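# Uncap a bottle, lay the cap flat, bottle stays upright

## Task

Twist the cap off the bottle and leave it lying flat on the table top, with the bottle still standing upright afterwards. It only counts if both stay that way without the robot holding them; at the end the hands must have released everything and moved away.

## Robot and tools

Robot: two arms, left_arm and right_arm, each ending in an identical five-finger right hand, so the hands are not mirror images. Every hand axis and finger number means the same thing on both arms.

World frame: the origin is on the table surface midway between the arms. +z is up, +x points out over the table, and left_arm sits on the +y side. The names left and right do not correspond to image sides. Result lines report each hand point's position in metres, orientation as a quaternion (w x y z), and velocities in m/s and rad/s, all in this frame. Printed positions can be slightly wrong, especially at long reach.

Hand point: a spot fixed to the palm, 0.05 m in front of it, where index pad and thumb tip meet in a pinch. Its +z runs along the straightened fingers (which extend 0.06 to 0.07 m past it), +y points out of the palm, +x runs across the palm toward the little finger. A wrist bracket on the little-finger side protrudes 0.03 m past the point along +y and 0.11 m across the palm, and can collide with things. Rotating the hand shifts the point slightly.

Row layout (used by execute_actions and move): 28 numbers, each in [-1, 1], always including both arms. Order: left_arm dx, dy, dz, rx, ry, rz; then left_gripper little, ring, middle, index, thumb_bend, thumb_turn, force_limit, speed; then the same 14 for right_arm and right_gripper. dx..rz are an offset, not a pose: a target relative to the hand point's measured pose at the start of the action (for a call's first action, the last pose a result showed), expressed in the hand point's own axes. 1.0 equals 0.6 m or 180 degrees; rx, ry, rz form a single rotation vector. Every row in an action is relative to that same start pose, not to the previous row.

Hand numbers are absolute targets. Fingers and thumb_bend: +1 straight/open, -1 fully curled. thumb_turn: +1 beside the palm, -1 swung in front of it facing the fingers. A pinch is roughly index -0.22, thumb_bend -0.75, thumb_turn -0.57. force_limit maps -1..+1 to about 0..10 N at the fingertip (0..15 N for the two thumb motors) and only stops closing motion. speed maps -1..+1 to nearly zero..full (full = 0.6 s for a whole stroke); for a soft grip close at -0.9 or slower. There is no 'no change' value: to keep a hand as is, resend its last eight numbers (or, before any were sent, its hand_measured six plus hand_force_limit and hand_speed). A motor moves only when its target changes by 0.01 or more, then locks. To tighten, raise force_limit and send a target beyond hand_measured; to loosen, send one more open. Wrapping the whole hand (thumb turned in front first) fits objects 0.035 to 0.08 m wide.

execute_actions(actions): a list of actions; each action is a table of up to 15 rows, one row per 1/30 s step, with the last row held for the remainder of 15 steps. An empty list just returns state and images. Each step the command is clipped to within 100 mm and 16 degrees of the measured pose, so large offsets take several actions.

move(target, speed, stop_force, blocking): target is one 28-number row as above, offsets from the last reported pose. Each hand point travels in a straight line; both arms finish together, in 0.5 to 10 s. speed is m/s, 0.002 to 0.5 (default 0.25); rotation is capped at twice that in rad/s. stop_force (13 to 80 N, shared) ends an arm's path once its wrist sensor feels that much extra push along the path direction; use it slowly when approaching a surface, not when the hand rotates, and omit it when backing away from contact. blocking=false returns after 0.5 s and cannot combine with stop_force; poll with wait(0) or halt with stop before issuing new motion. The 'move:' line reports the ending per arm (done, off_target, moving, held, contact, fault) and limits (paced = pose clipped, held = steps blocked).

wait(seconds 0-10) lets time run with last commands held. stop brakes a running move. zoom_image(camera, region [x0,y0,x1,y1] pixels, max 504x504) enlarges part of cam_head_left, cam_head_right, cam_high, cam_low, cam_left_wrist or cam_right_wrist. show_instructions shows the reference image. finished_scene(scene) ends the scene irreversibly and reports success.

Result lines: hand_measured, hand_stopped_by (moving, target, force, stalled, fault) and hand_load_n list six values in motor order; a lost grip appears as loads dropping near 0. Wrist force/torque are in the hand's own axes, noisy with offsets up to about 5.5 N, saturating near 100 N. 'pose unreachable' means a clearance check altered the command. HELD in step readings marks blocked steps. MOTOR HOT warns from 70 C; at 85 C the arm brakes until cool.

Avoid: arms colliding or pressing on each other (any part, including fingers and bracket); pushing past contact with stiff arms, which triggers faults; joint torque over limits (wrist joints 46.9 N m, elbow 130, shoulder 287) or any outside force of 150 N, which freezes the arm for 10 s; fast impacts; dropping or knocking the bottle or cap, and above all anything leaving the table. Loose objects may occasionally get nudged by outside disturbances. The simulation keeps running while the reply is being written, holding the last command.

Each tool is called after ">>>" by a JSON object that holds its "op" and its "data", one argument or row to a line.

Reference images:

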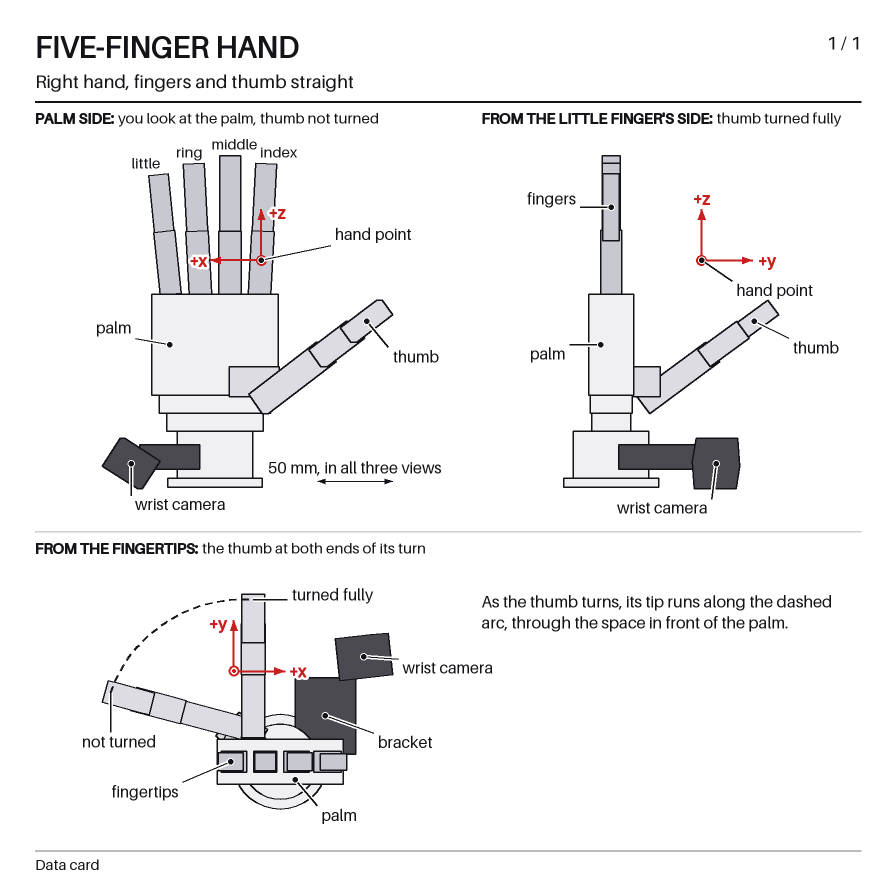

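## Session

>>> {"op": "execute_actions", "data": {
  "actions": []
}}

Scene clock: 0.00 s.
left_arm: end_effector_position=(-0.1524, +1.1060, +0.5926) hand_measured=(+1.000, +1.000, +1.000, +1.000, +1.000, +1.000) hand_load_n=(+0.0, +0.0, +0.0, +0.0, +0.0, +0.0) hand_stopped_by=(target, target, target, target, target, target) hand_force_limit=0.00 hand_speed=-0.80 end_effector_quat_wxyz=(+0.026, +0.665, -0.746, -0.024) end_effector_velocity=(-0.000, -0.001, +0.001) end_effector_angular_velocity=(+0.001, -0.000, +0.000) | right_arm: end_effector_position=(+0.1511, -1.1596, +0.6037) hand_measured=(+1.000, +1.000, +1.000, +1.000, +1.000, +1.000) hand_load_n=(+0.0, +0.0, +0.0, +0.0, +0.0, +0.0) hand_stopped_by=(target, target, target, target, target, target) hand_force_limit=0.00 hand_speed=-0.80 end_effector_quat_wxyz=(-0.037, +0.689, +0.722, +0.051) end_effector_velocity=(+0.000, +0.001, +0.001) end_effector_angular_velocity=(-0.002, +0.000, -0.000)
Joint positions: left_arm=[ 1.448 -1.585  1.481  1.695  1.503 -1.762] | right_arm=[-1.68  -1.481  1.367  1.81   1.585 -1.86 ]
Joint velocities: left_arm=[ 0.    -0.001 -0.     0.     0.     0.   ] | right_arm=[ 0.    -0.002 -0.001  0.    -0.     0.   ]
Joint torques (N m, as the arm reports them, + toward a larger angle): no reading
Wrist force (N, on the end effector, along its own x y z axes, offset not removed): no reading
Wrist torque (N m, same axes, about the end effector's origin, offset not removed): no reading
Hand target (left_arm): -0.152, +1.106, +0.593; -0.026, -0.665, +0.746, +0.024
Hand target (right_arm): +0.151, -1.160, +0.604; -0.037, +0.689, +0.722, +0.051

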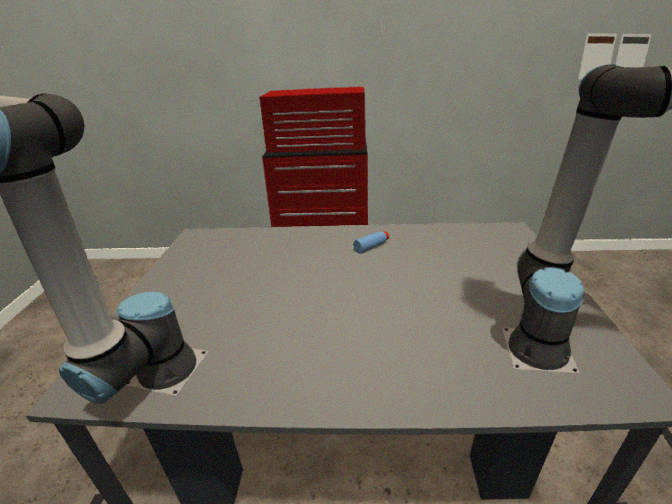

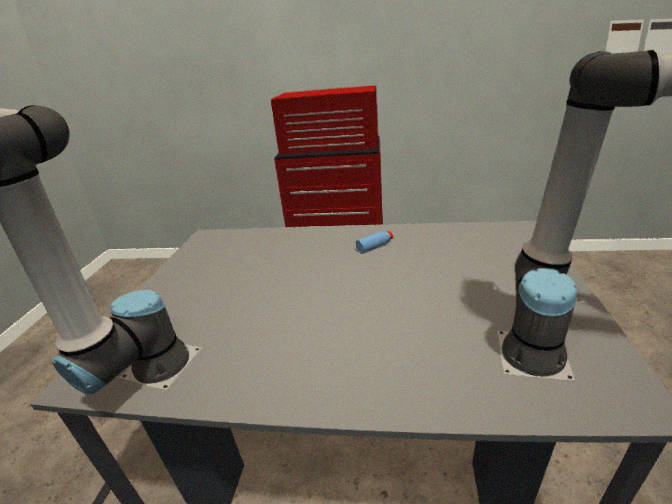

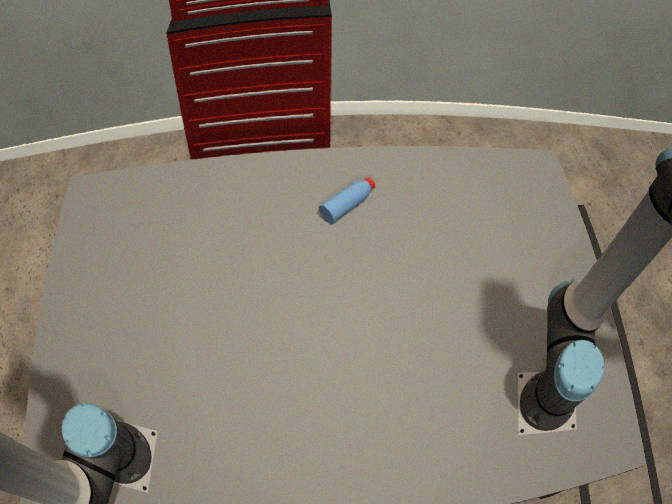

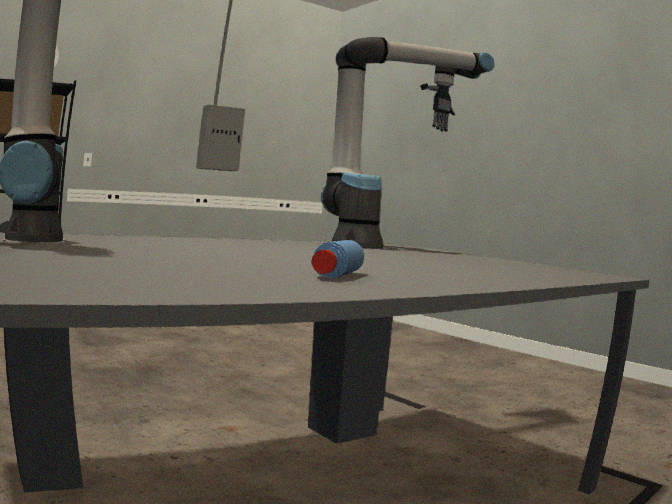

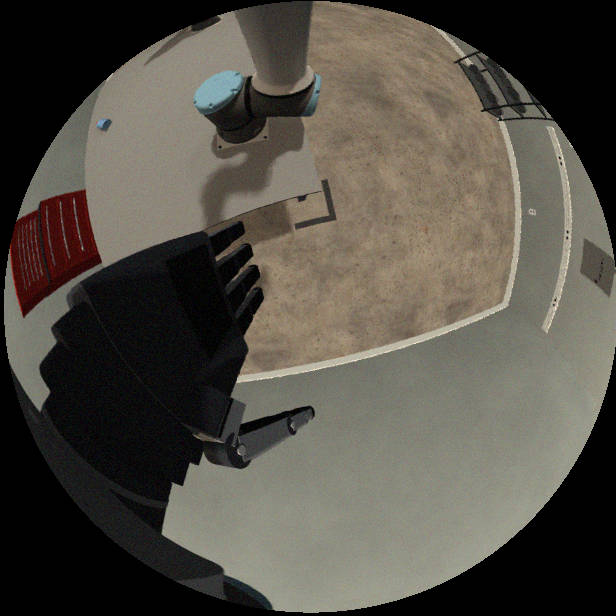

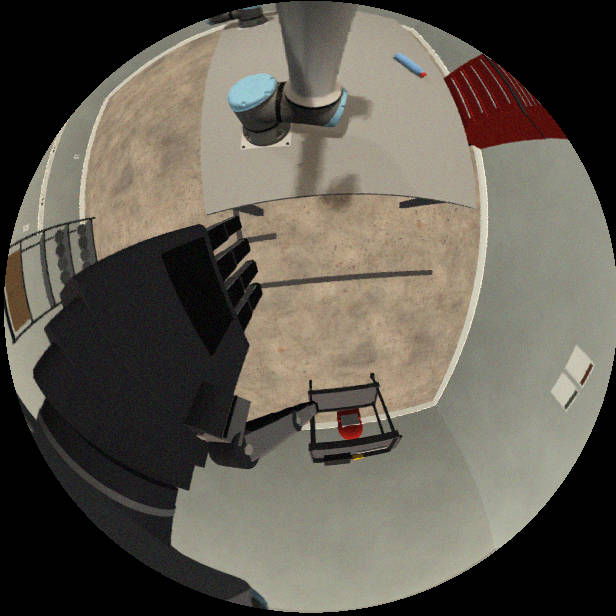

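>>> {"op": "move", "data": {
  "target": [0.4,-0.883,0.083,0,0,0.378,1,1,1,1,1,-1,0,0.5, 0,0,0,0,0,0,1,1,1,1,1,1,0,-0.8],
  "speed": 0.4
}}

Scene clock: 3.23 s.
left_arm: end_effector_position=(+0.3408, +0.8068, +0.5074) hand_measured=(+1.000, +1.000, +1.000, +1.000, +1.000, -1.000) hand_load_n=(+0.0, +0.0, +0.0, +0.0, +0.0, +0.0) hand_stopped_by=(target, target, target, target, target, target) hand_force_limit=0.00 hand_speed=0.50 end_effector_quat_wxyz=(-0.035, -0.134, +0.990, +0.006) end_effector_velocity=(+0.003, -0.001, -0.001) end_effector_angular_velocity=(+0.000, +0.000, -0.004) | right_arm: end_effector_position=(+0.1511, -1.1596, +0.6037) hand_measured=(+1.000, +1.000, +1.000, +1.000, +1.000, +1.000) hand_load_n=(+0.0, +0.0, +0.0, +0.0, +0.0, +0.0) hand_stopped_by=(target, target, target, target, target, target) hand_force_limit=0.00 hand_speed=-0.80 end_effector_quat_wxyz=(-0.037, +0.689, +0.722, +0.051) end_effector_velocity=(-0.000, -0.001, -0.000) end_effector_angular_velocity=(-0.000, +0.000, -0.000)
Joint positions: left_arm=[ 0.105 -1.693  1.732  1.602  1.574 -1.917] | right_arm=[-1.68  -1.481  1.367  1.81   1.585 -1.86 ]
Joint velocities: left_arm=[-0.002  0.004 -0.002 -0.001 -0.     0.001] | right_arm=[-0.     0.001 -0.001 -0.001 -0.     0.   ]
Joint torques (N m, as the arm reports them, + toward a larger angle): left_arm=[ -9.39 -21.25 -47.19   1.83  -1.08   1.76] | right_arm=[  0.19 -41.52 -39.11   4.43  -0.19  -0.43]
Wrist force (N, on the end effector, along its own x y z axes, offset not removed): left_arm=[0.3 -1.1 -3.4] | right_arm=[-3.7 1.1 -0.4]
Wrist torque (N m, same axes, about the end effector's origin, offset not removed): left_arm=[-0.13 0.08 0.01] | right_arm=[-0.02 0.56 -0.02]
Hand target (left_arm): +0.341, +0.807, +0.507; -0.035, -0.134, +0.990, +0.006
Hand target (right_arm): +0.151, -1.160, +0.604; -0.037, +0.689, +0.722, +0.051
Off the commanded pose (left_arm): 0.001 m, 0 deg.
Off the commanded pose (right_arm): 0.000 m, 0 deg.
move: done
camera_calibration (this result's frames):
cam_left_wrist: T_world_to_cam=[[-0.12912, 0.991612, -0.00581647, -0.751843], [0.889891, 0.118459, 0.440525, -0.614563], [0.437519, 0.0517047, -0.897721, 0.398489], [0, 0, 0, 1]] pos_world=[0.275469, 0.797733, 0.624089]

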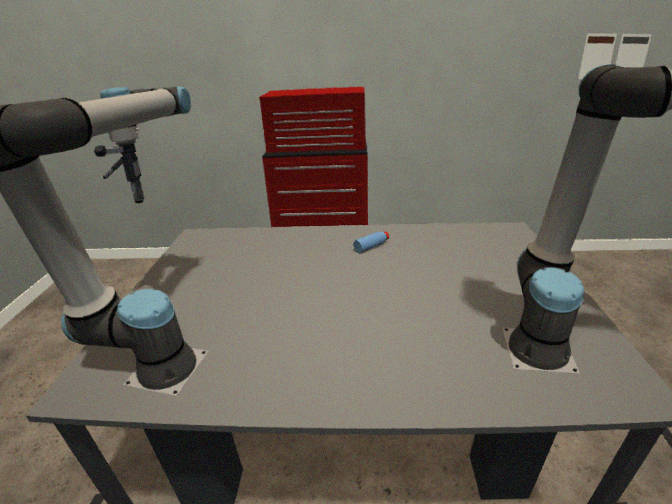

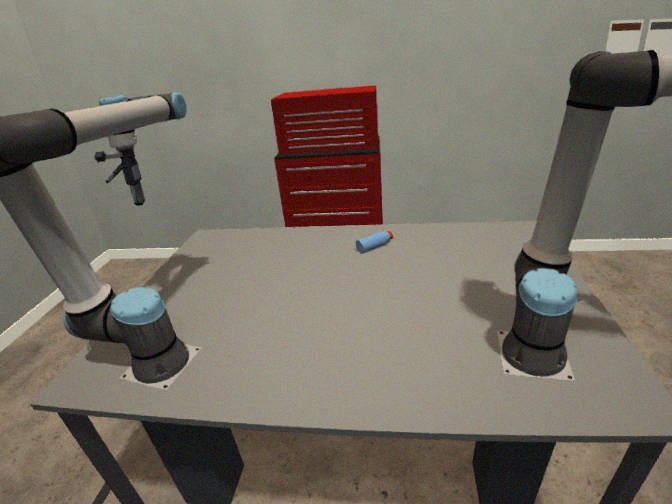

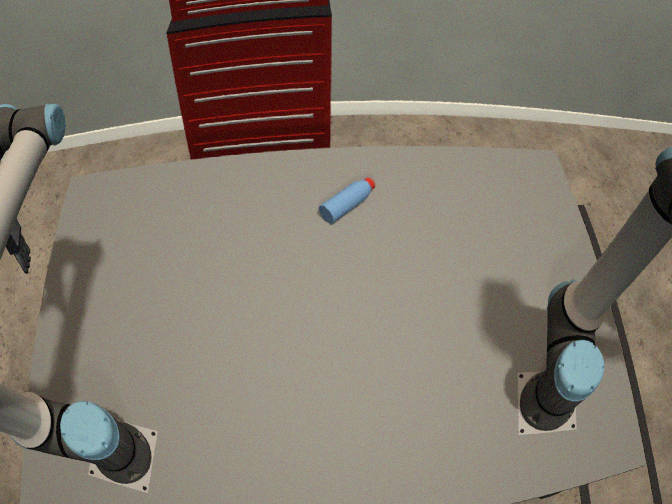

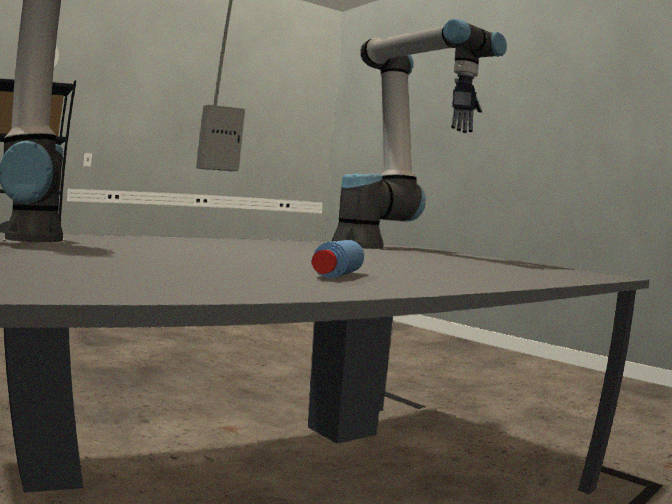

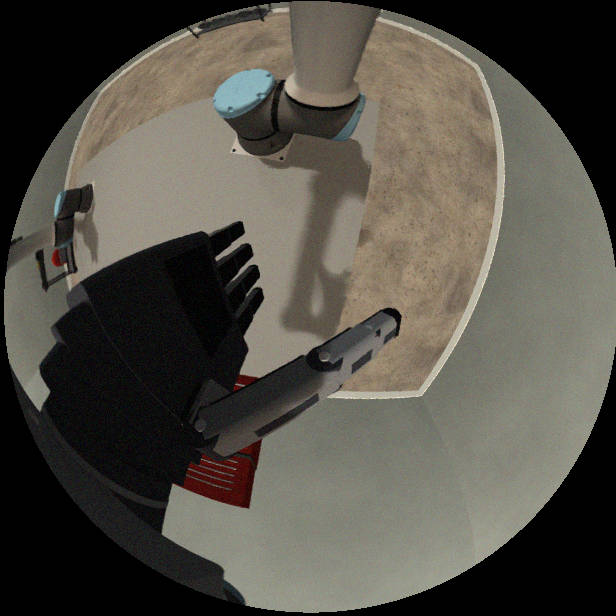

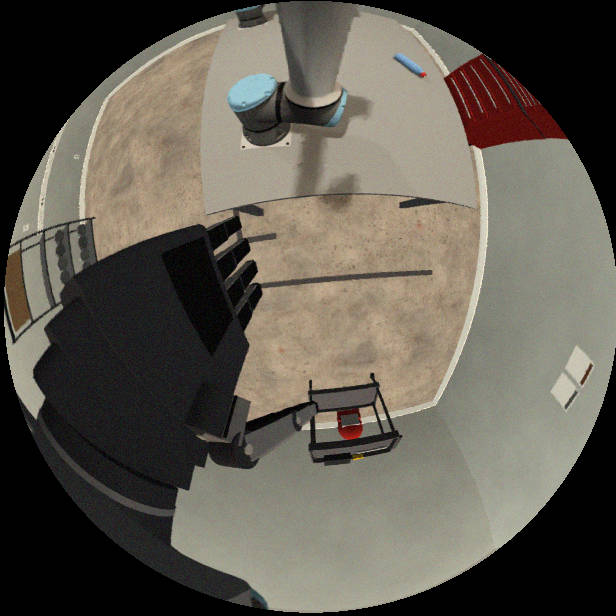

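>>> {"op": "move", "data": {
  "target": [-0.193,-0.935,0.17,0,0,0.378,1,1,1,1,1,-1,0,0.5, 0,0,0,0,0,0,1,1,1,1,1,1,0,-0.8],
  "speed": 0.4
}}

>>> {"op": "move", "data": {
  "target": [-0.5,-0.1,0.1,0.5,0,0,1,1,1,1,1,-1,0,0.5, 0,0,0,0,0,0,1,1,1,1,1,1,0,-0.8],
  "speed": 0.4
}}

Scene clock: 5.73 s.
left_arm: end_effector_position=(+0.5928, +0.2969, +0.3870) hand_measured=(+1.000, +1.000, +1.000, +1.000, +1.000, -1.000) hand_load_n=(+0.0, +0.0, +0.0, +0.0, +0.0, +0.0) hand_stopped_by=(target, target, target, target, target, target) hand_force_limit=0.00 hand_speed=0.50 end_effector_quat_wxyz=(-0.032, +0.443, +0.896, -0.015) end_effector_velocity=(+0.001, -0.002, -0.000) end_effector_angular_velocity=(+0.000, +0.001, -0.004) | right_arm: end_effector_position=(+0.1511, -1.1596, +0.6037) hand_measured=(+1.000, +1.000, +1.000, +1.000, +1.000, +1.000) hand_load_n=(+0.0, +0.0, +0.0, +0.0, +0.0, +0.0) hand_stopped_by=(target, target, target, target, target, target) hand_force_limit=0.00 hand_speed=-0.80 end_effector_quat_wxyz=(-0.037, +0.689, +0.722, +0.051) end_effector_velocity=(-0.000, -0.000, -0.000) end_effector_angular_velocity=(-0.000, +0.000, -0.000)
Joint positions: left_arm=[-0.569 -1.236  1.426  1.434  1.617 -1.402] | right_arm=[-1.68  -1.481  1.367  1.81   1.585 -1.86 ]
Joint velocities: left_arm=[-0.001  0.004 -0.004  0.002  0.     0.004] | right_arm=[-0. -0.  0. -0.  0.  0.]
Joint torques (N m, as the arm reports them, + toward a larger angle): left_arm=[-11.25 -49.54 -46.58   5.56   2.52   2.03] | right_arm=[  1.15 -43.92 -39.55   4.24   0.15  -0.7 ]
Wrist force (N, on the end effector, along its own x y z axes, offset not removed): left_arm=[0.3 0.2 -2.5] | right_arm=[-3.0 1.8 -6.1]
Wrist torque (N m, same axes, about the end effector's origin, offset not removed): left_arm=[0.02 0.03 0.10] | right_arm=[0.21 0.76 -0.16]
Hand target (left_arm): +0.593, +0.297, +0.387; -0.032, +0.443, +0.896, -0.015
Hand target (right_arm): +0.151, -1.160, +0.604; -0.037, +0.689, +0.722, +0.051
Off the commanded pose (left_arm): 0.001 m, 0 deg.
Off the commanded pose (right_arm): 0.000 m, 0 deg.
move: done
camera_calibration (this result's frames):
cam_left_wrist: T_world_to_cam=[[0.868155, 0.490344, -0.0766147, -0.629395], [0.465321, -0.750537, 0.469224, -0.226851], [0.172579, -0.44301, -0.879749, 0.503456], [0, 0, 0, 1]] pos_world=[0.565084, 0.361396, 0.501138]
cam_right_wrist: T_world_to_cam=[[0.995289, -0.0959482, 0.0139424, -0.267655], [-0.0934694, -0.911309, 0.400972, -1.2848], [-0.0257668, -0.400386, -0.915984, 0.219816], [0, 0, 0, 1]] pos_world=[0.151968, -1.10852, 0.720247]

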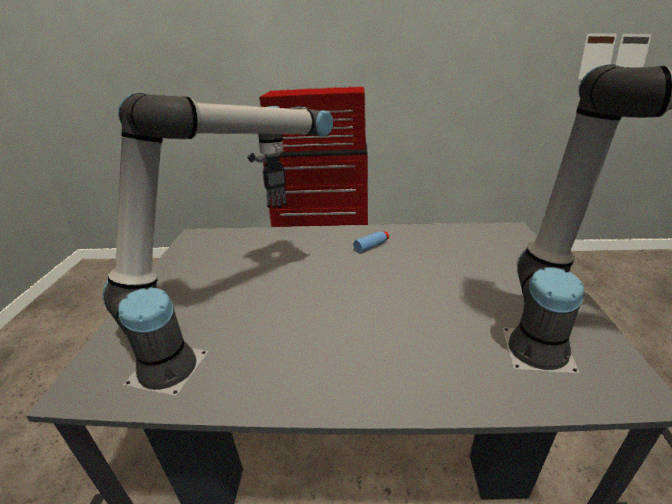

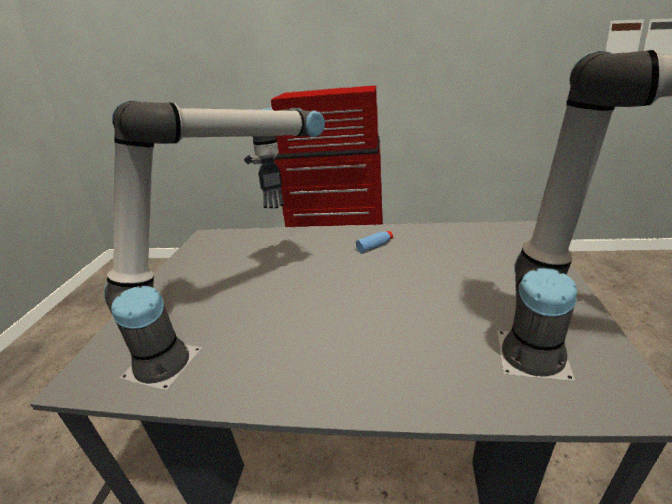

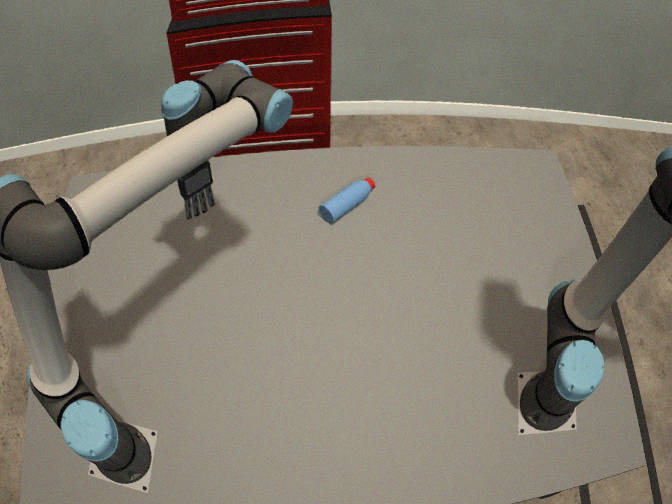

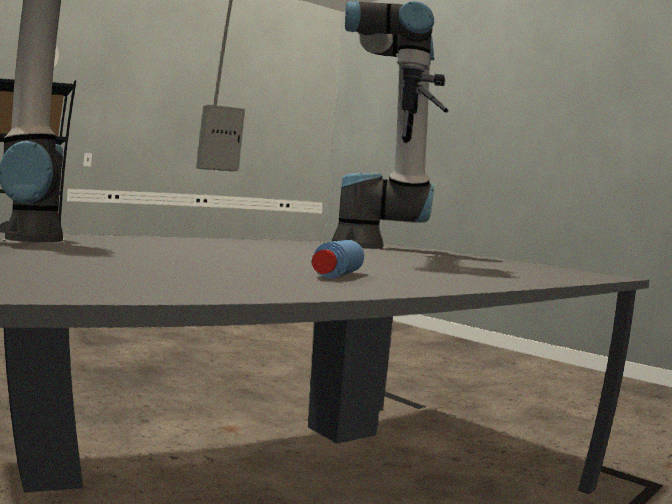

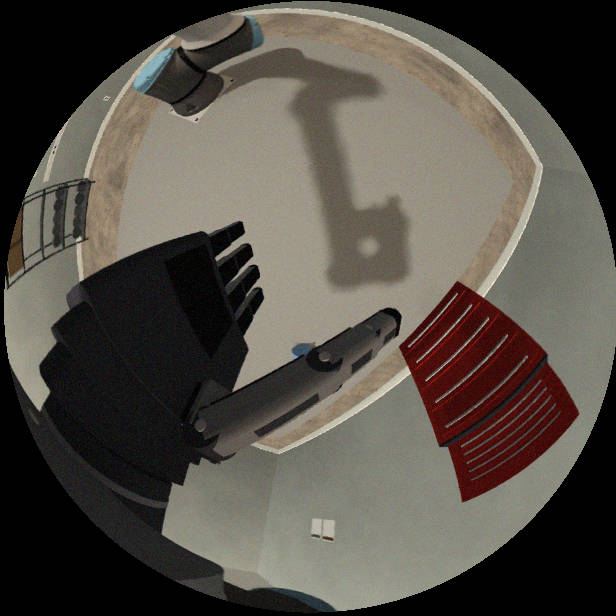

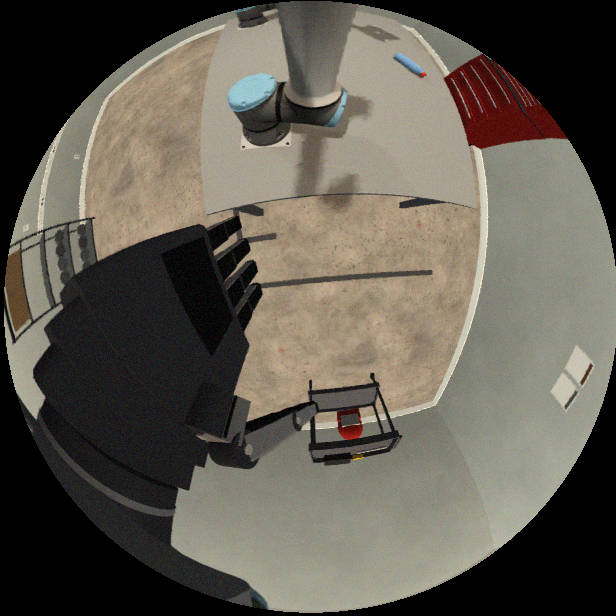

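Scene clock: 8.07 s.
left_arm: end_effector_position=(+0.6431, +0.1936, +0.3612) hand_measured=(+1.000, +1.000, +1.000, +1.000, +1.000, -1.000) hand_load_n=(+0.0, +0.0, +0.0, +0.0, +0.0, +0.0) hand_stopped_by=(target, target, target, target, target, target) hand_force_limit=0.00 hand_speed=0.50 end_effector_quat_wxyz=(-0.152, +0.412, +0.856, -0.274) end_effector_velocity=(+0.000, -0.001, -0.000) end_effector_angular_velocity=(+0.000, +0.001, -0.000) | right_arm: end_effector_position=(+0.1511, -1.1596, +0.6037) hand_measured=(+1.000, +1.000, +1.000, +1.000, +1.000, +1.000) hand_load_n=(+0.0, +0.0, +0.0, +0.0, +0.0, +0.0) hand_stopped_by=(target, target, target, target, target, target) hand_force_limit=0.00 hand_speed=-0.80 end_effector_quat_wxyz=(-0.037, +0.689, +0.722, +0.051) end_effector_velocity=(+0.000, -0.000, -0.001) end_effector_angular_velocity=(+0.003, -0.001, +0.000)
Joint positions: left_arm=[-0.425 -0.947  1.114  1.652  2.165 -1.206] | right_arm=[-1.68  -1.481  1.367  1.81   1.585 -1.86 ]
Joint velocities: left_arm=[-0.     0.001 -0.001  0.     0.    -0.   ] | right_arm=[ 0.     0.001  0.001  0.001 -0.    -0.   ]
Joint torques (N m, as the arm reports them, + toward a larger angle): left_arm=[-10.25 -72.41 -28.66   2.15   2.1   -2.04] | right_arm=[  0.06 -44.   -40.14   4.59  -0.08  -0.41]
Wrist force (N, on the end effector, along its own x y z axes, offset not removed): left_arm=[-1.2 1.4 -3.4] | right_arm=[2.4 -2.7 -1.8]
Wrist torque (N m, same axes, about the end effector's origin, offset not removed): left_arm=[0.26 0.34 -0.12] | right_arm=[-0.39 -0.35 0.08]
Hand target (left_arm): +0.643, +0.194, +0.361; -0.152, +0.412, +0.856, -0.274
Hand target (right_arm): +0.151, -1.160, +0.604; -0.037, +0.689, +0.722, +0.051
Off the commanded pose (left_arm): 0.194 m, 57 deg; position and orientation clipped at the last step of the last action.
Off the commanded pose (right_arm): 0.000 m, 0 deg.
move: held (left_arm); limits=paced,held; held on 40 of 70 steps (left_arm), including the last (left_arm)
pose unreachable (left arm): on one or more control steps of this call, first in action 0 (counted from 0), this arm could not follow its commanded pose, so it was not sent that pose on those steps. On the call's last step it was still not sent that pose. It may still have moved: this result reports where it is.
cause: the commanded pose would bring two parts of the arm too close to each other (joints 4 (wrist 1) to 6 (wrist 3) lie between them).
camera_calibration (this result's frames):
cam_left_wrist: T_world_to_cam=[[0.692478, 0.390457, -0.606645, -0.300635], [0.701421, -0.561095, 0.439524, -0.493418], [-0.16877, -0.729874, -0.662421, 0.622877], [0, 0, 0, 1]] pos_world=[0.659399, 0.295152, 0.447097]
cam_right_wrist: T_world_to_cam=[[0.995289, -0.0959482, 0.0139424, -0.267655], [-0.0934693, -0.911309, 0.400972, -1.2848], [-0.0257668, -0.400386, -0.915984, 0.219816], [0, 0, 0, 1]] pos_world=[0.151968, -1.10852, 0.720247]

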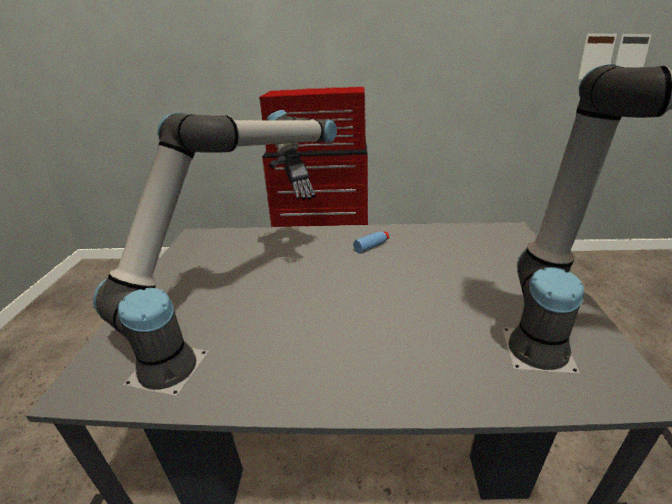

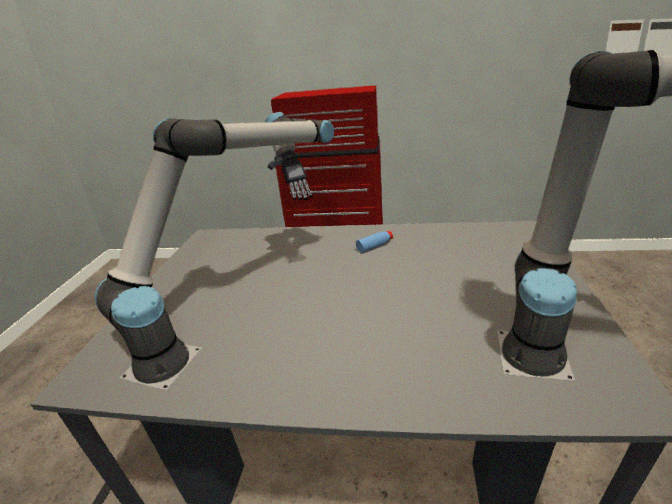

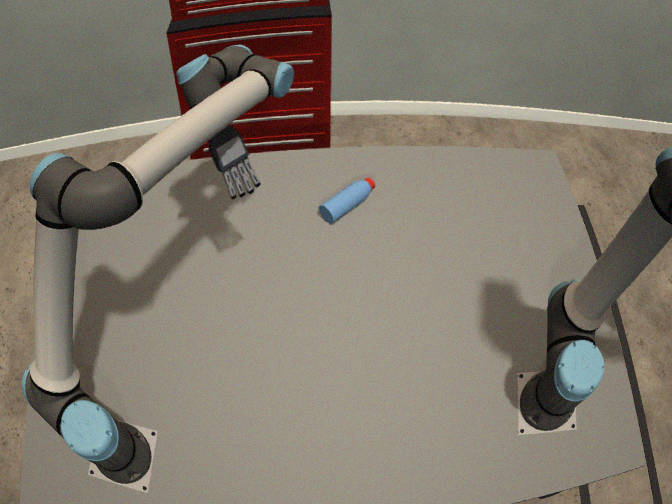

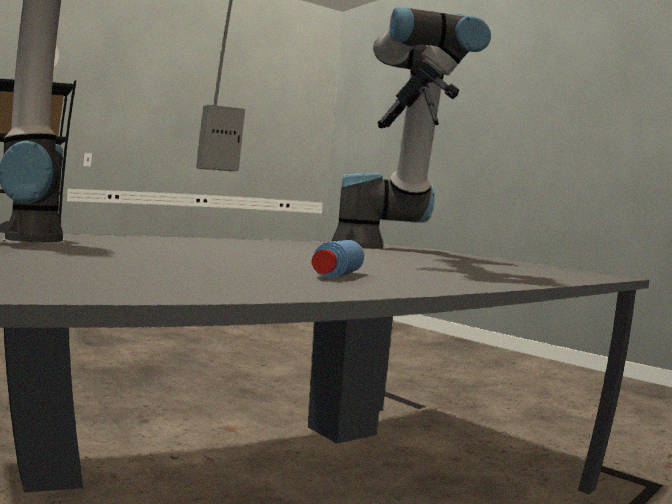

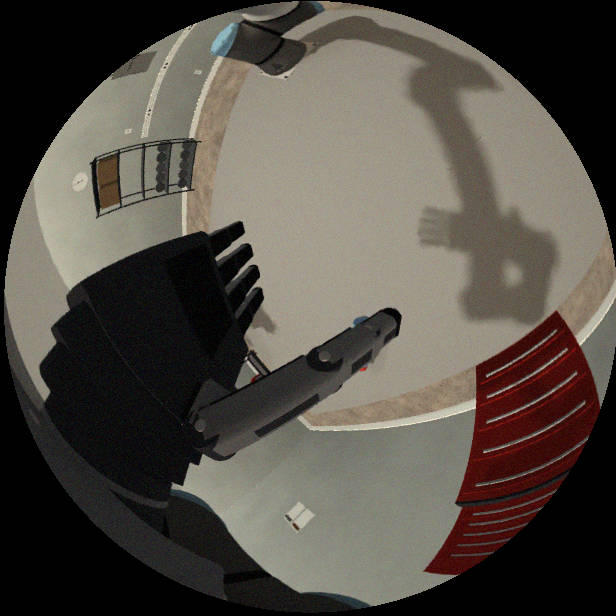

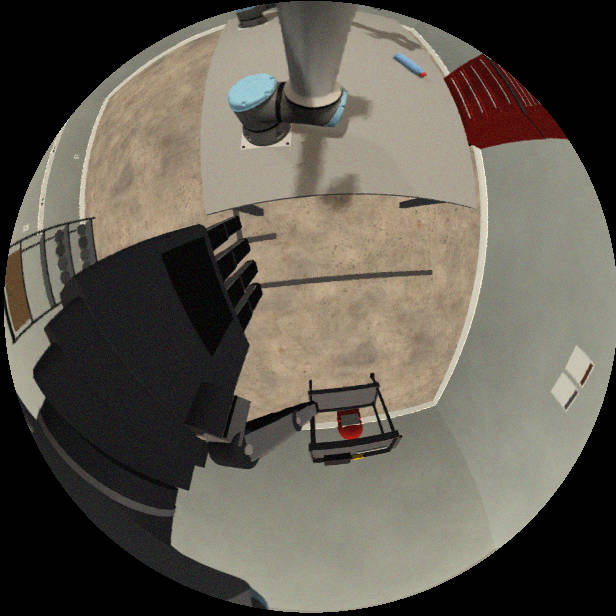

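>>> {"op": "move", "data": {
  "target": [-0.429,0.052,0.383,-0.017,0,0,1,1,1,1,1,-1,0,0.5, 0,0,0,0,0,0,1,1,1,1,1,1,0,-0.8],
  "speed": 0.3
}}

Scene clock: 11.63 s.
left_arm: end_effector_position=(+0.7087, -0.0722, +0.1494) hand_measured=(+1.000, +1.000, +1.000, +1.000, +1.000, -1.000) hand_load_n=(+0.0, +0.0, +0.0, +0.0, +0.0, +0.0) hand_stopped_by=(target, target, target, target, target, target) hand_force_limit=0.00 hand_speed=0.50 end_effector_quat_wxyz=(-0.141, +0.416, +0.863, -0.251) end_effector_velocity=(+0.001, -0.002, -0.000) end_effector_angular_velocity=(+0.001, +0.001, -0.002) | right_arm: end_effector_position=(+0.1511, -1.1596, +0.6037) hand_measured=(+1.000, +1.000, +1.000, +1.000, +1.000, +1.000) hand_load_n=(+0.0, +0.0, +0.0, +0.0, +0.0, +0.0) hand_stopped_by=(target, target, target, target, target, target) hand_force_limit=0.00 hand_speed=-0.80 end_effector_quat_wxyz=(-0.037, +0.689, +0.722, +0.051) end_effector_velocity=(-0.000, -0.001, -0.000) end_effector_angular_velocity=(+0.002, -0.001, -0.000)
Joint positions: left_arm=[-0.619 -0.479  0.601  1.554  2.147 -1.443] | right_arm=[-1.68  -1.481  1.367  1.81   1.585 -1.86 ]
Joint velocities: left_arm=[-0.001  0.01  -0.018  0.011 -0.     0.002] | right_arm=[ 0.     0.002 -0.001  0.001 -0.     0.   ]
Joint torques (N m, as the arm reports them, + toward a larger angle): left_arm=[-10.89 -97.14 -47.06   5.75  -1.14   1.74] | right_arm=[  3.25 -43.43 -40.01   4.34  -0.11  -0.09]
Wrist force (N, on the end effector, along its own x y z axes, offset not removed): left_arm=[0.0 0.2 -3.6] | right_arm=[-4.5 1.5 -1.7]
Wrist torque (N m, same axes, about the end effector's origin, offset not removed): left_arm=[0.08 0.05 0.01] | right_arm=[-0.08 0.76 -0.11]
Hand target (left_arm): +0.709, -0.073, +0.149; -0.141, +0.416, +0.863, -0.251
Hand target (right_arm): +0.151, -1.160, +0.604; -0.037, +0.689, +0.722, +0.051
Off the commanded pose (left_arm): 0.001 m, 0 deg.
Off the commanded pose (right_arm): 0.000 m, 0 deg.
move: done; limits=paced
camera_calibration (this result's frames):
cam_left_wrist: T_world_to_cam=[[0.717942, 0.408393, -0.563715, -0.393852], [0.681651, -0.57662, 0.450401, -0.584254], [-0.141109, -0.707619, -0.692361, 0.286116], [0, 0, 0, 1]] pos_world=[0.721393, 0.0264146, 0.239224]
cam_right_wrist: T_world_to_cam=[[0.995289, -0.0959482, 0.0139424, -0.267654], [-0.0934693, -0.911309, 0.400972, -1.2848], [-0.0257667, -0.400386, -0.915984, 0.219816], [0, 0, 0, 1]] pos_world=[0.151968, -1.10852, 0.720247]

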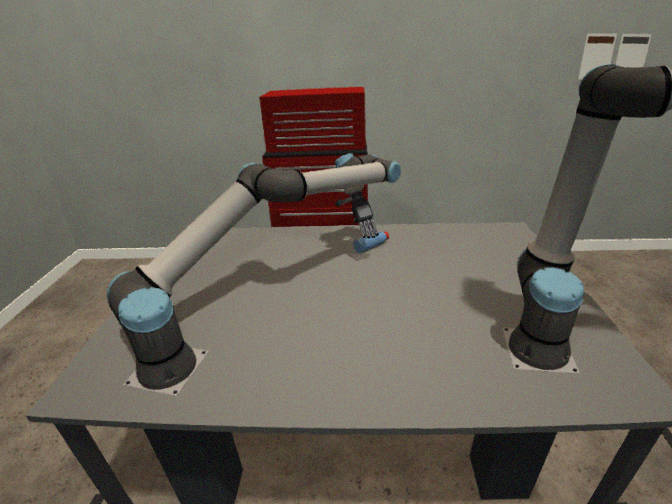

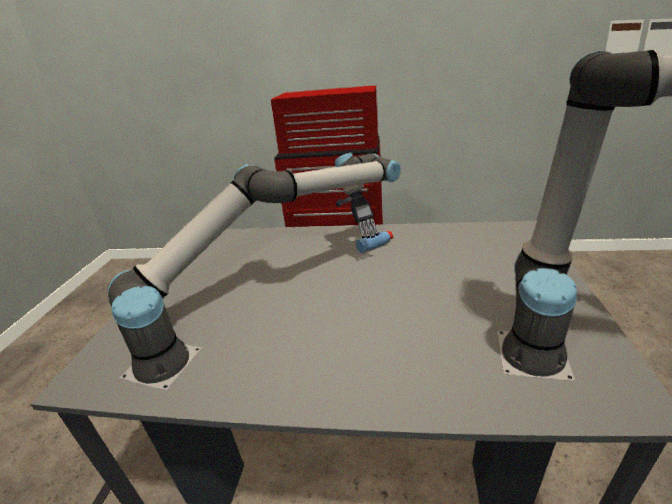

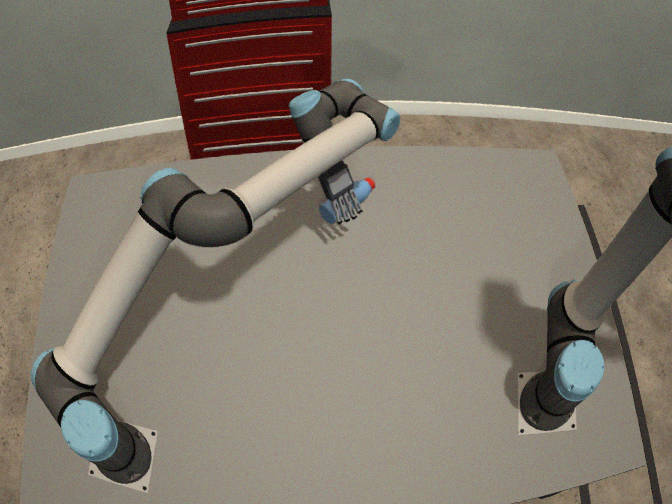

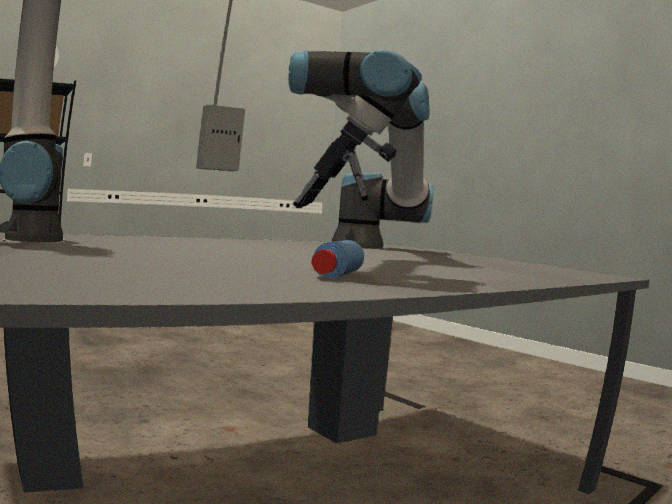

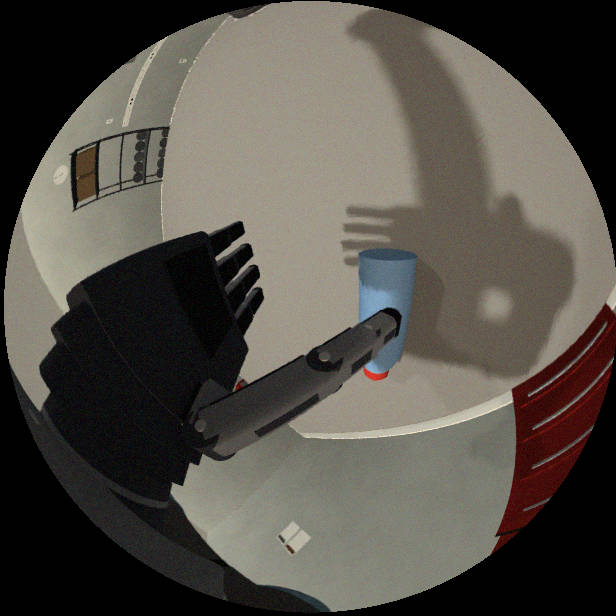

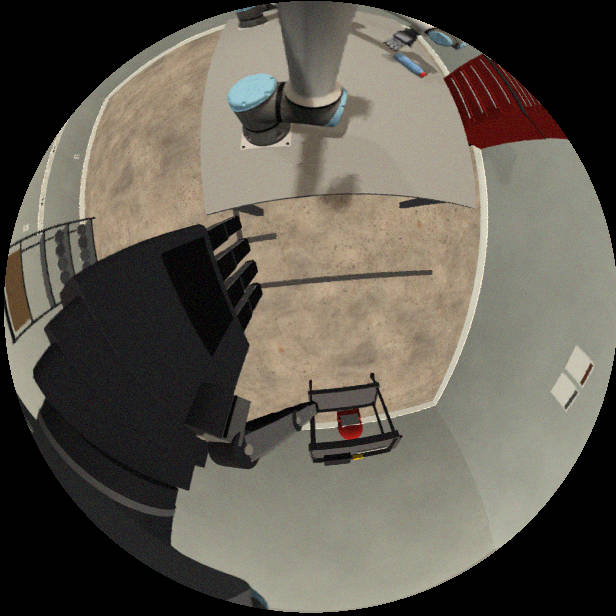

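>>> {"op": "move", "data": {
  "target": [0,0.098,0.137,0,0,0,1,1,1,1,1,-1,0,0.5, 0,0,0,0,0,0,1,1,1,1,1,1,0,-0.8],
  "speed": 0.08,
  "stop_force": 15
}}

>>> {"op": "zoom_image", "data": {
  "camera": "cam_low",
  "region": [230,130,450,300]
}}

Scene clock: 14.10 s.
left_arm: end_effector_position=(+0.7095, -0.0672, +0.0489) hand_measured=(+1.000, +1.000, +1.000, +1.000, +1.000, -1.000) hand_load_n=(+0.0, +0.0, +0.0, +0.0, +0.0, +0.0) hand_stopped_by=(target, target, target, target, target, target) hand_force_limit=0.00 hand_speed=0.50 end_effector_quat_wxyz=(-0.141, +0.416, +0.863, -0.251) end_effector_velocity=(-0.000, +0.000, -0.002) end_effector_angular_velocity=(-0.000, -0.000, -0.000) | right_arm: end_effector_position=(+0.1511, -1.1596, +0.6037) hand_measured=(+1.000, +1.000, +1.000, +1.000, +1.000, +1.000) hand_load_n=(+0.0, +0.0, +0.0, +0.0, +0.0, +0.0) hand_stopped_by=(target, target, target, target, target, target) hand_force_limit=0.00 hand_speed=-0.80 end_effector_quat_wxyz=(-0.037, +0.689, +0.722, +0.051) end_effector_velocity=(-0.000, -0.001, -0.001) end_effector_angular_velocity=(+0.001, -0.000, -0.000)
Joint positions: left_arm=[-0.615 -0.434  0.691  1.421  2.146 -1.439] | right_arm=[-1.68  -1.481  1.367  1.81   1.585 -1.86 ]
Joint velocities: left_arm=[-0.     0.001  0.002 -0.003 -0.    -0.   ] | right_arm=[-0.     0.001  0.001 -0.001 -0.     0.   ]
Joint torques (N m, as the arm reports them, + toward a larger angle): left_arm=[ 13.32 -96.88 -27.92   2.23  -1.58   1.49] | right_arm=[  0.57 -42.19 -39.55   4.5   -0.09  -0.21]
Wrist force (N, on the end effector, along its own x y z axes, offset not removed): left_arm=[-2.1 1.8 -2.4] | right_arm=[4.7 -2.6 -0.7]
Wrist torque (N m, same axes, about the end effector's origin, offset not removed): left_arm=[0.17 0.41 -0.04] | right_arm=[-0.47 -0.81 0.26]
Hand target (left_arm): +0.710, -0.067, +0.048; -0.141, +0.416, +0.863, -0.251
Hand target (right_arm): +0.151, -1.160, +0.604; -0.037, +0.689, +0.722, +0.051
Off the commanded pose (left_arm): 0.000 m, 0 deg.
Off the commanded pose (right_arm): 0.000 m, 0 deg.
move: done
camera_calibration (this result's frames):
cam_left_wrist: T_world_to_cam=[[0.717942, 0.408387, -0.56372, -0.453169], [0.681648, -0.576632, 0.450391, -0.536631], [-0.141125, -0.707612, -0.692365, 0.220164], [0, 0, 0, 1]] pos_world=[0.722212, 0.0314206, 0.138667]
cam_right_wrist: T_world_to_cam=[[0.995289, -0.095948, 0.0139424, -0.267654], [-0.0934692, -0.911309, 0.400972, -1.2848], [-0.0257667, -0.400386, -0.915984, 0.219815], [0, 0, 0, 1]] pos_world=[0.151968, -1.10852, 0.720247]

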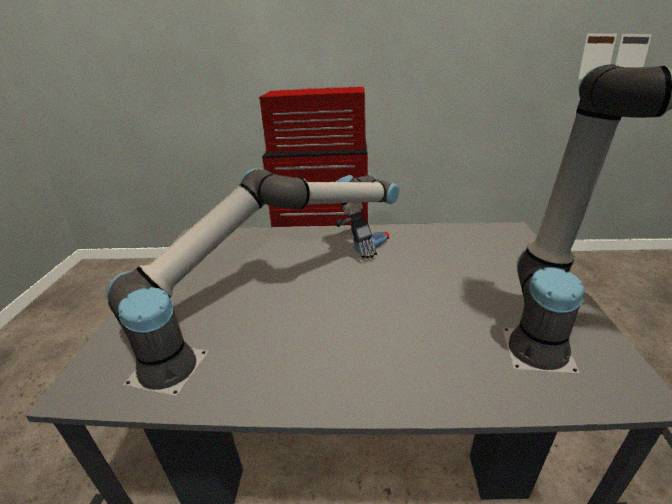

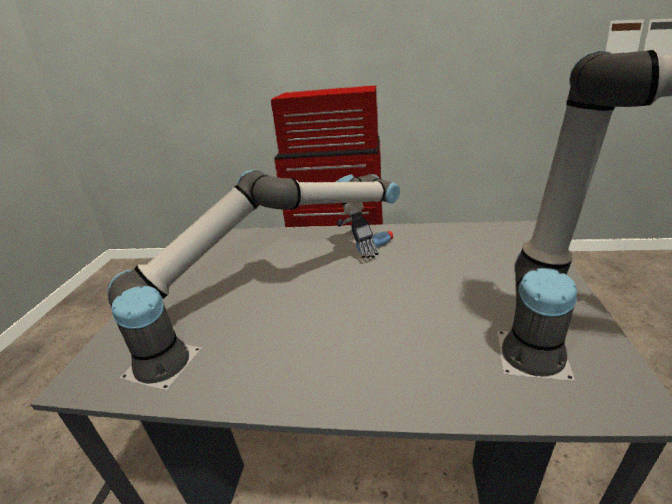

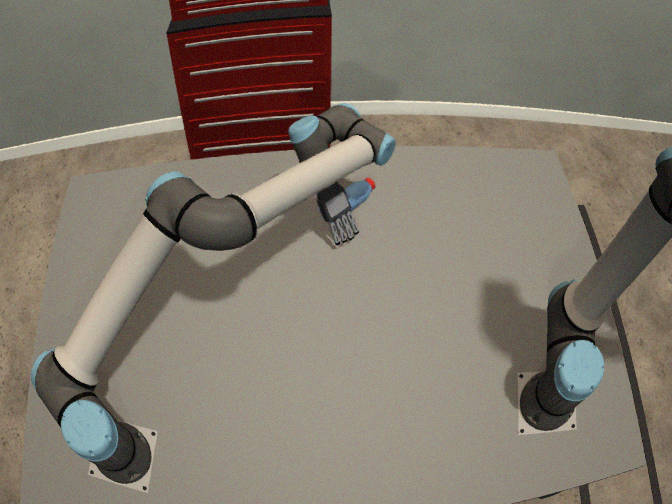

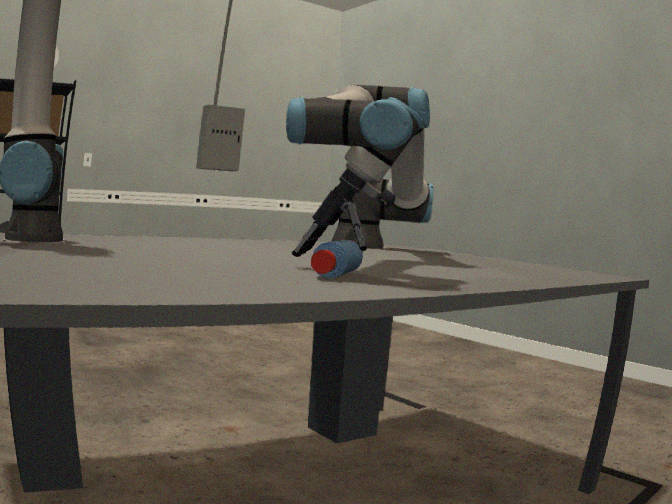

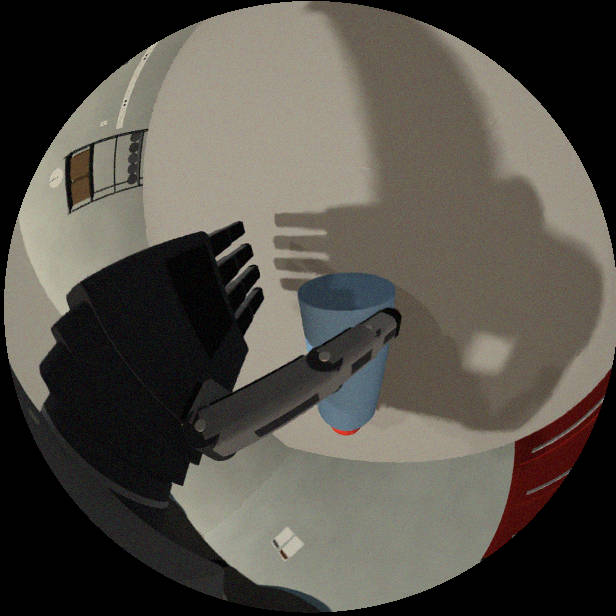

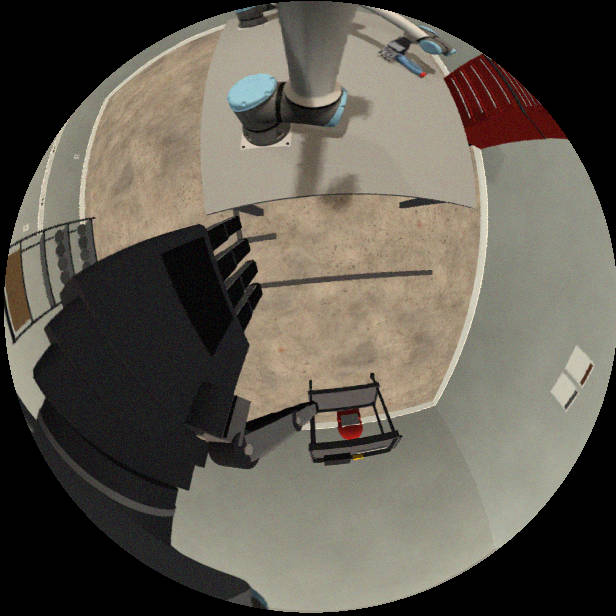

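Region (230, 130, 450, 300) of cam_low's 672x504 image, scaled by 2.291, with more detail than that image has; it fills the top 389 rows of this view, and the rest is white.

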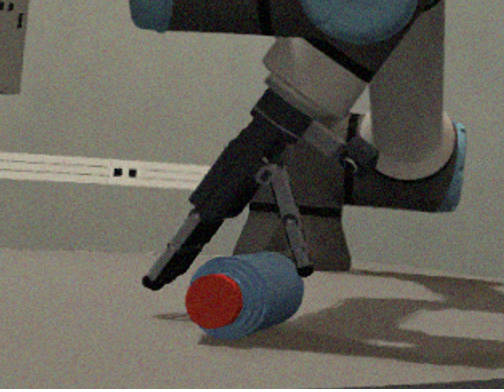

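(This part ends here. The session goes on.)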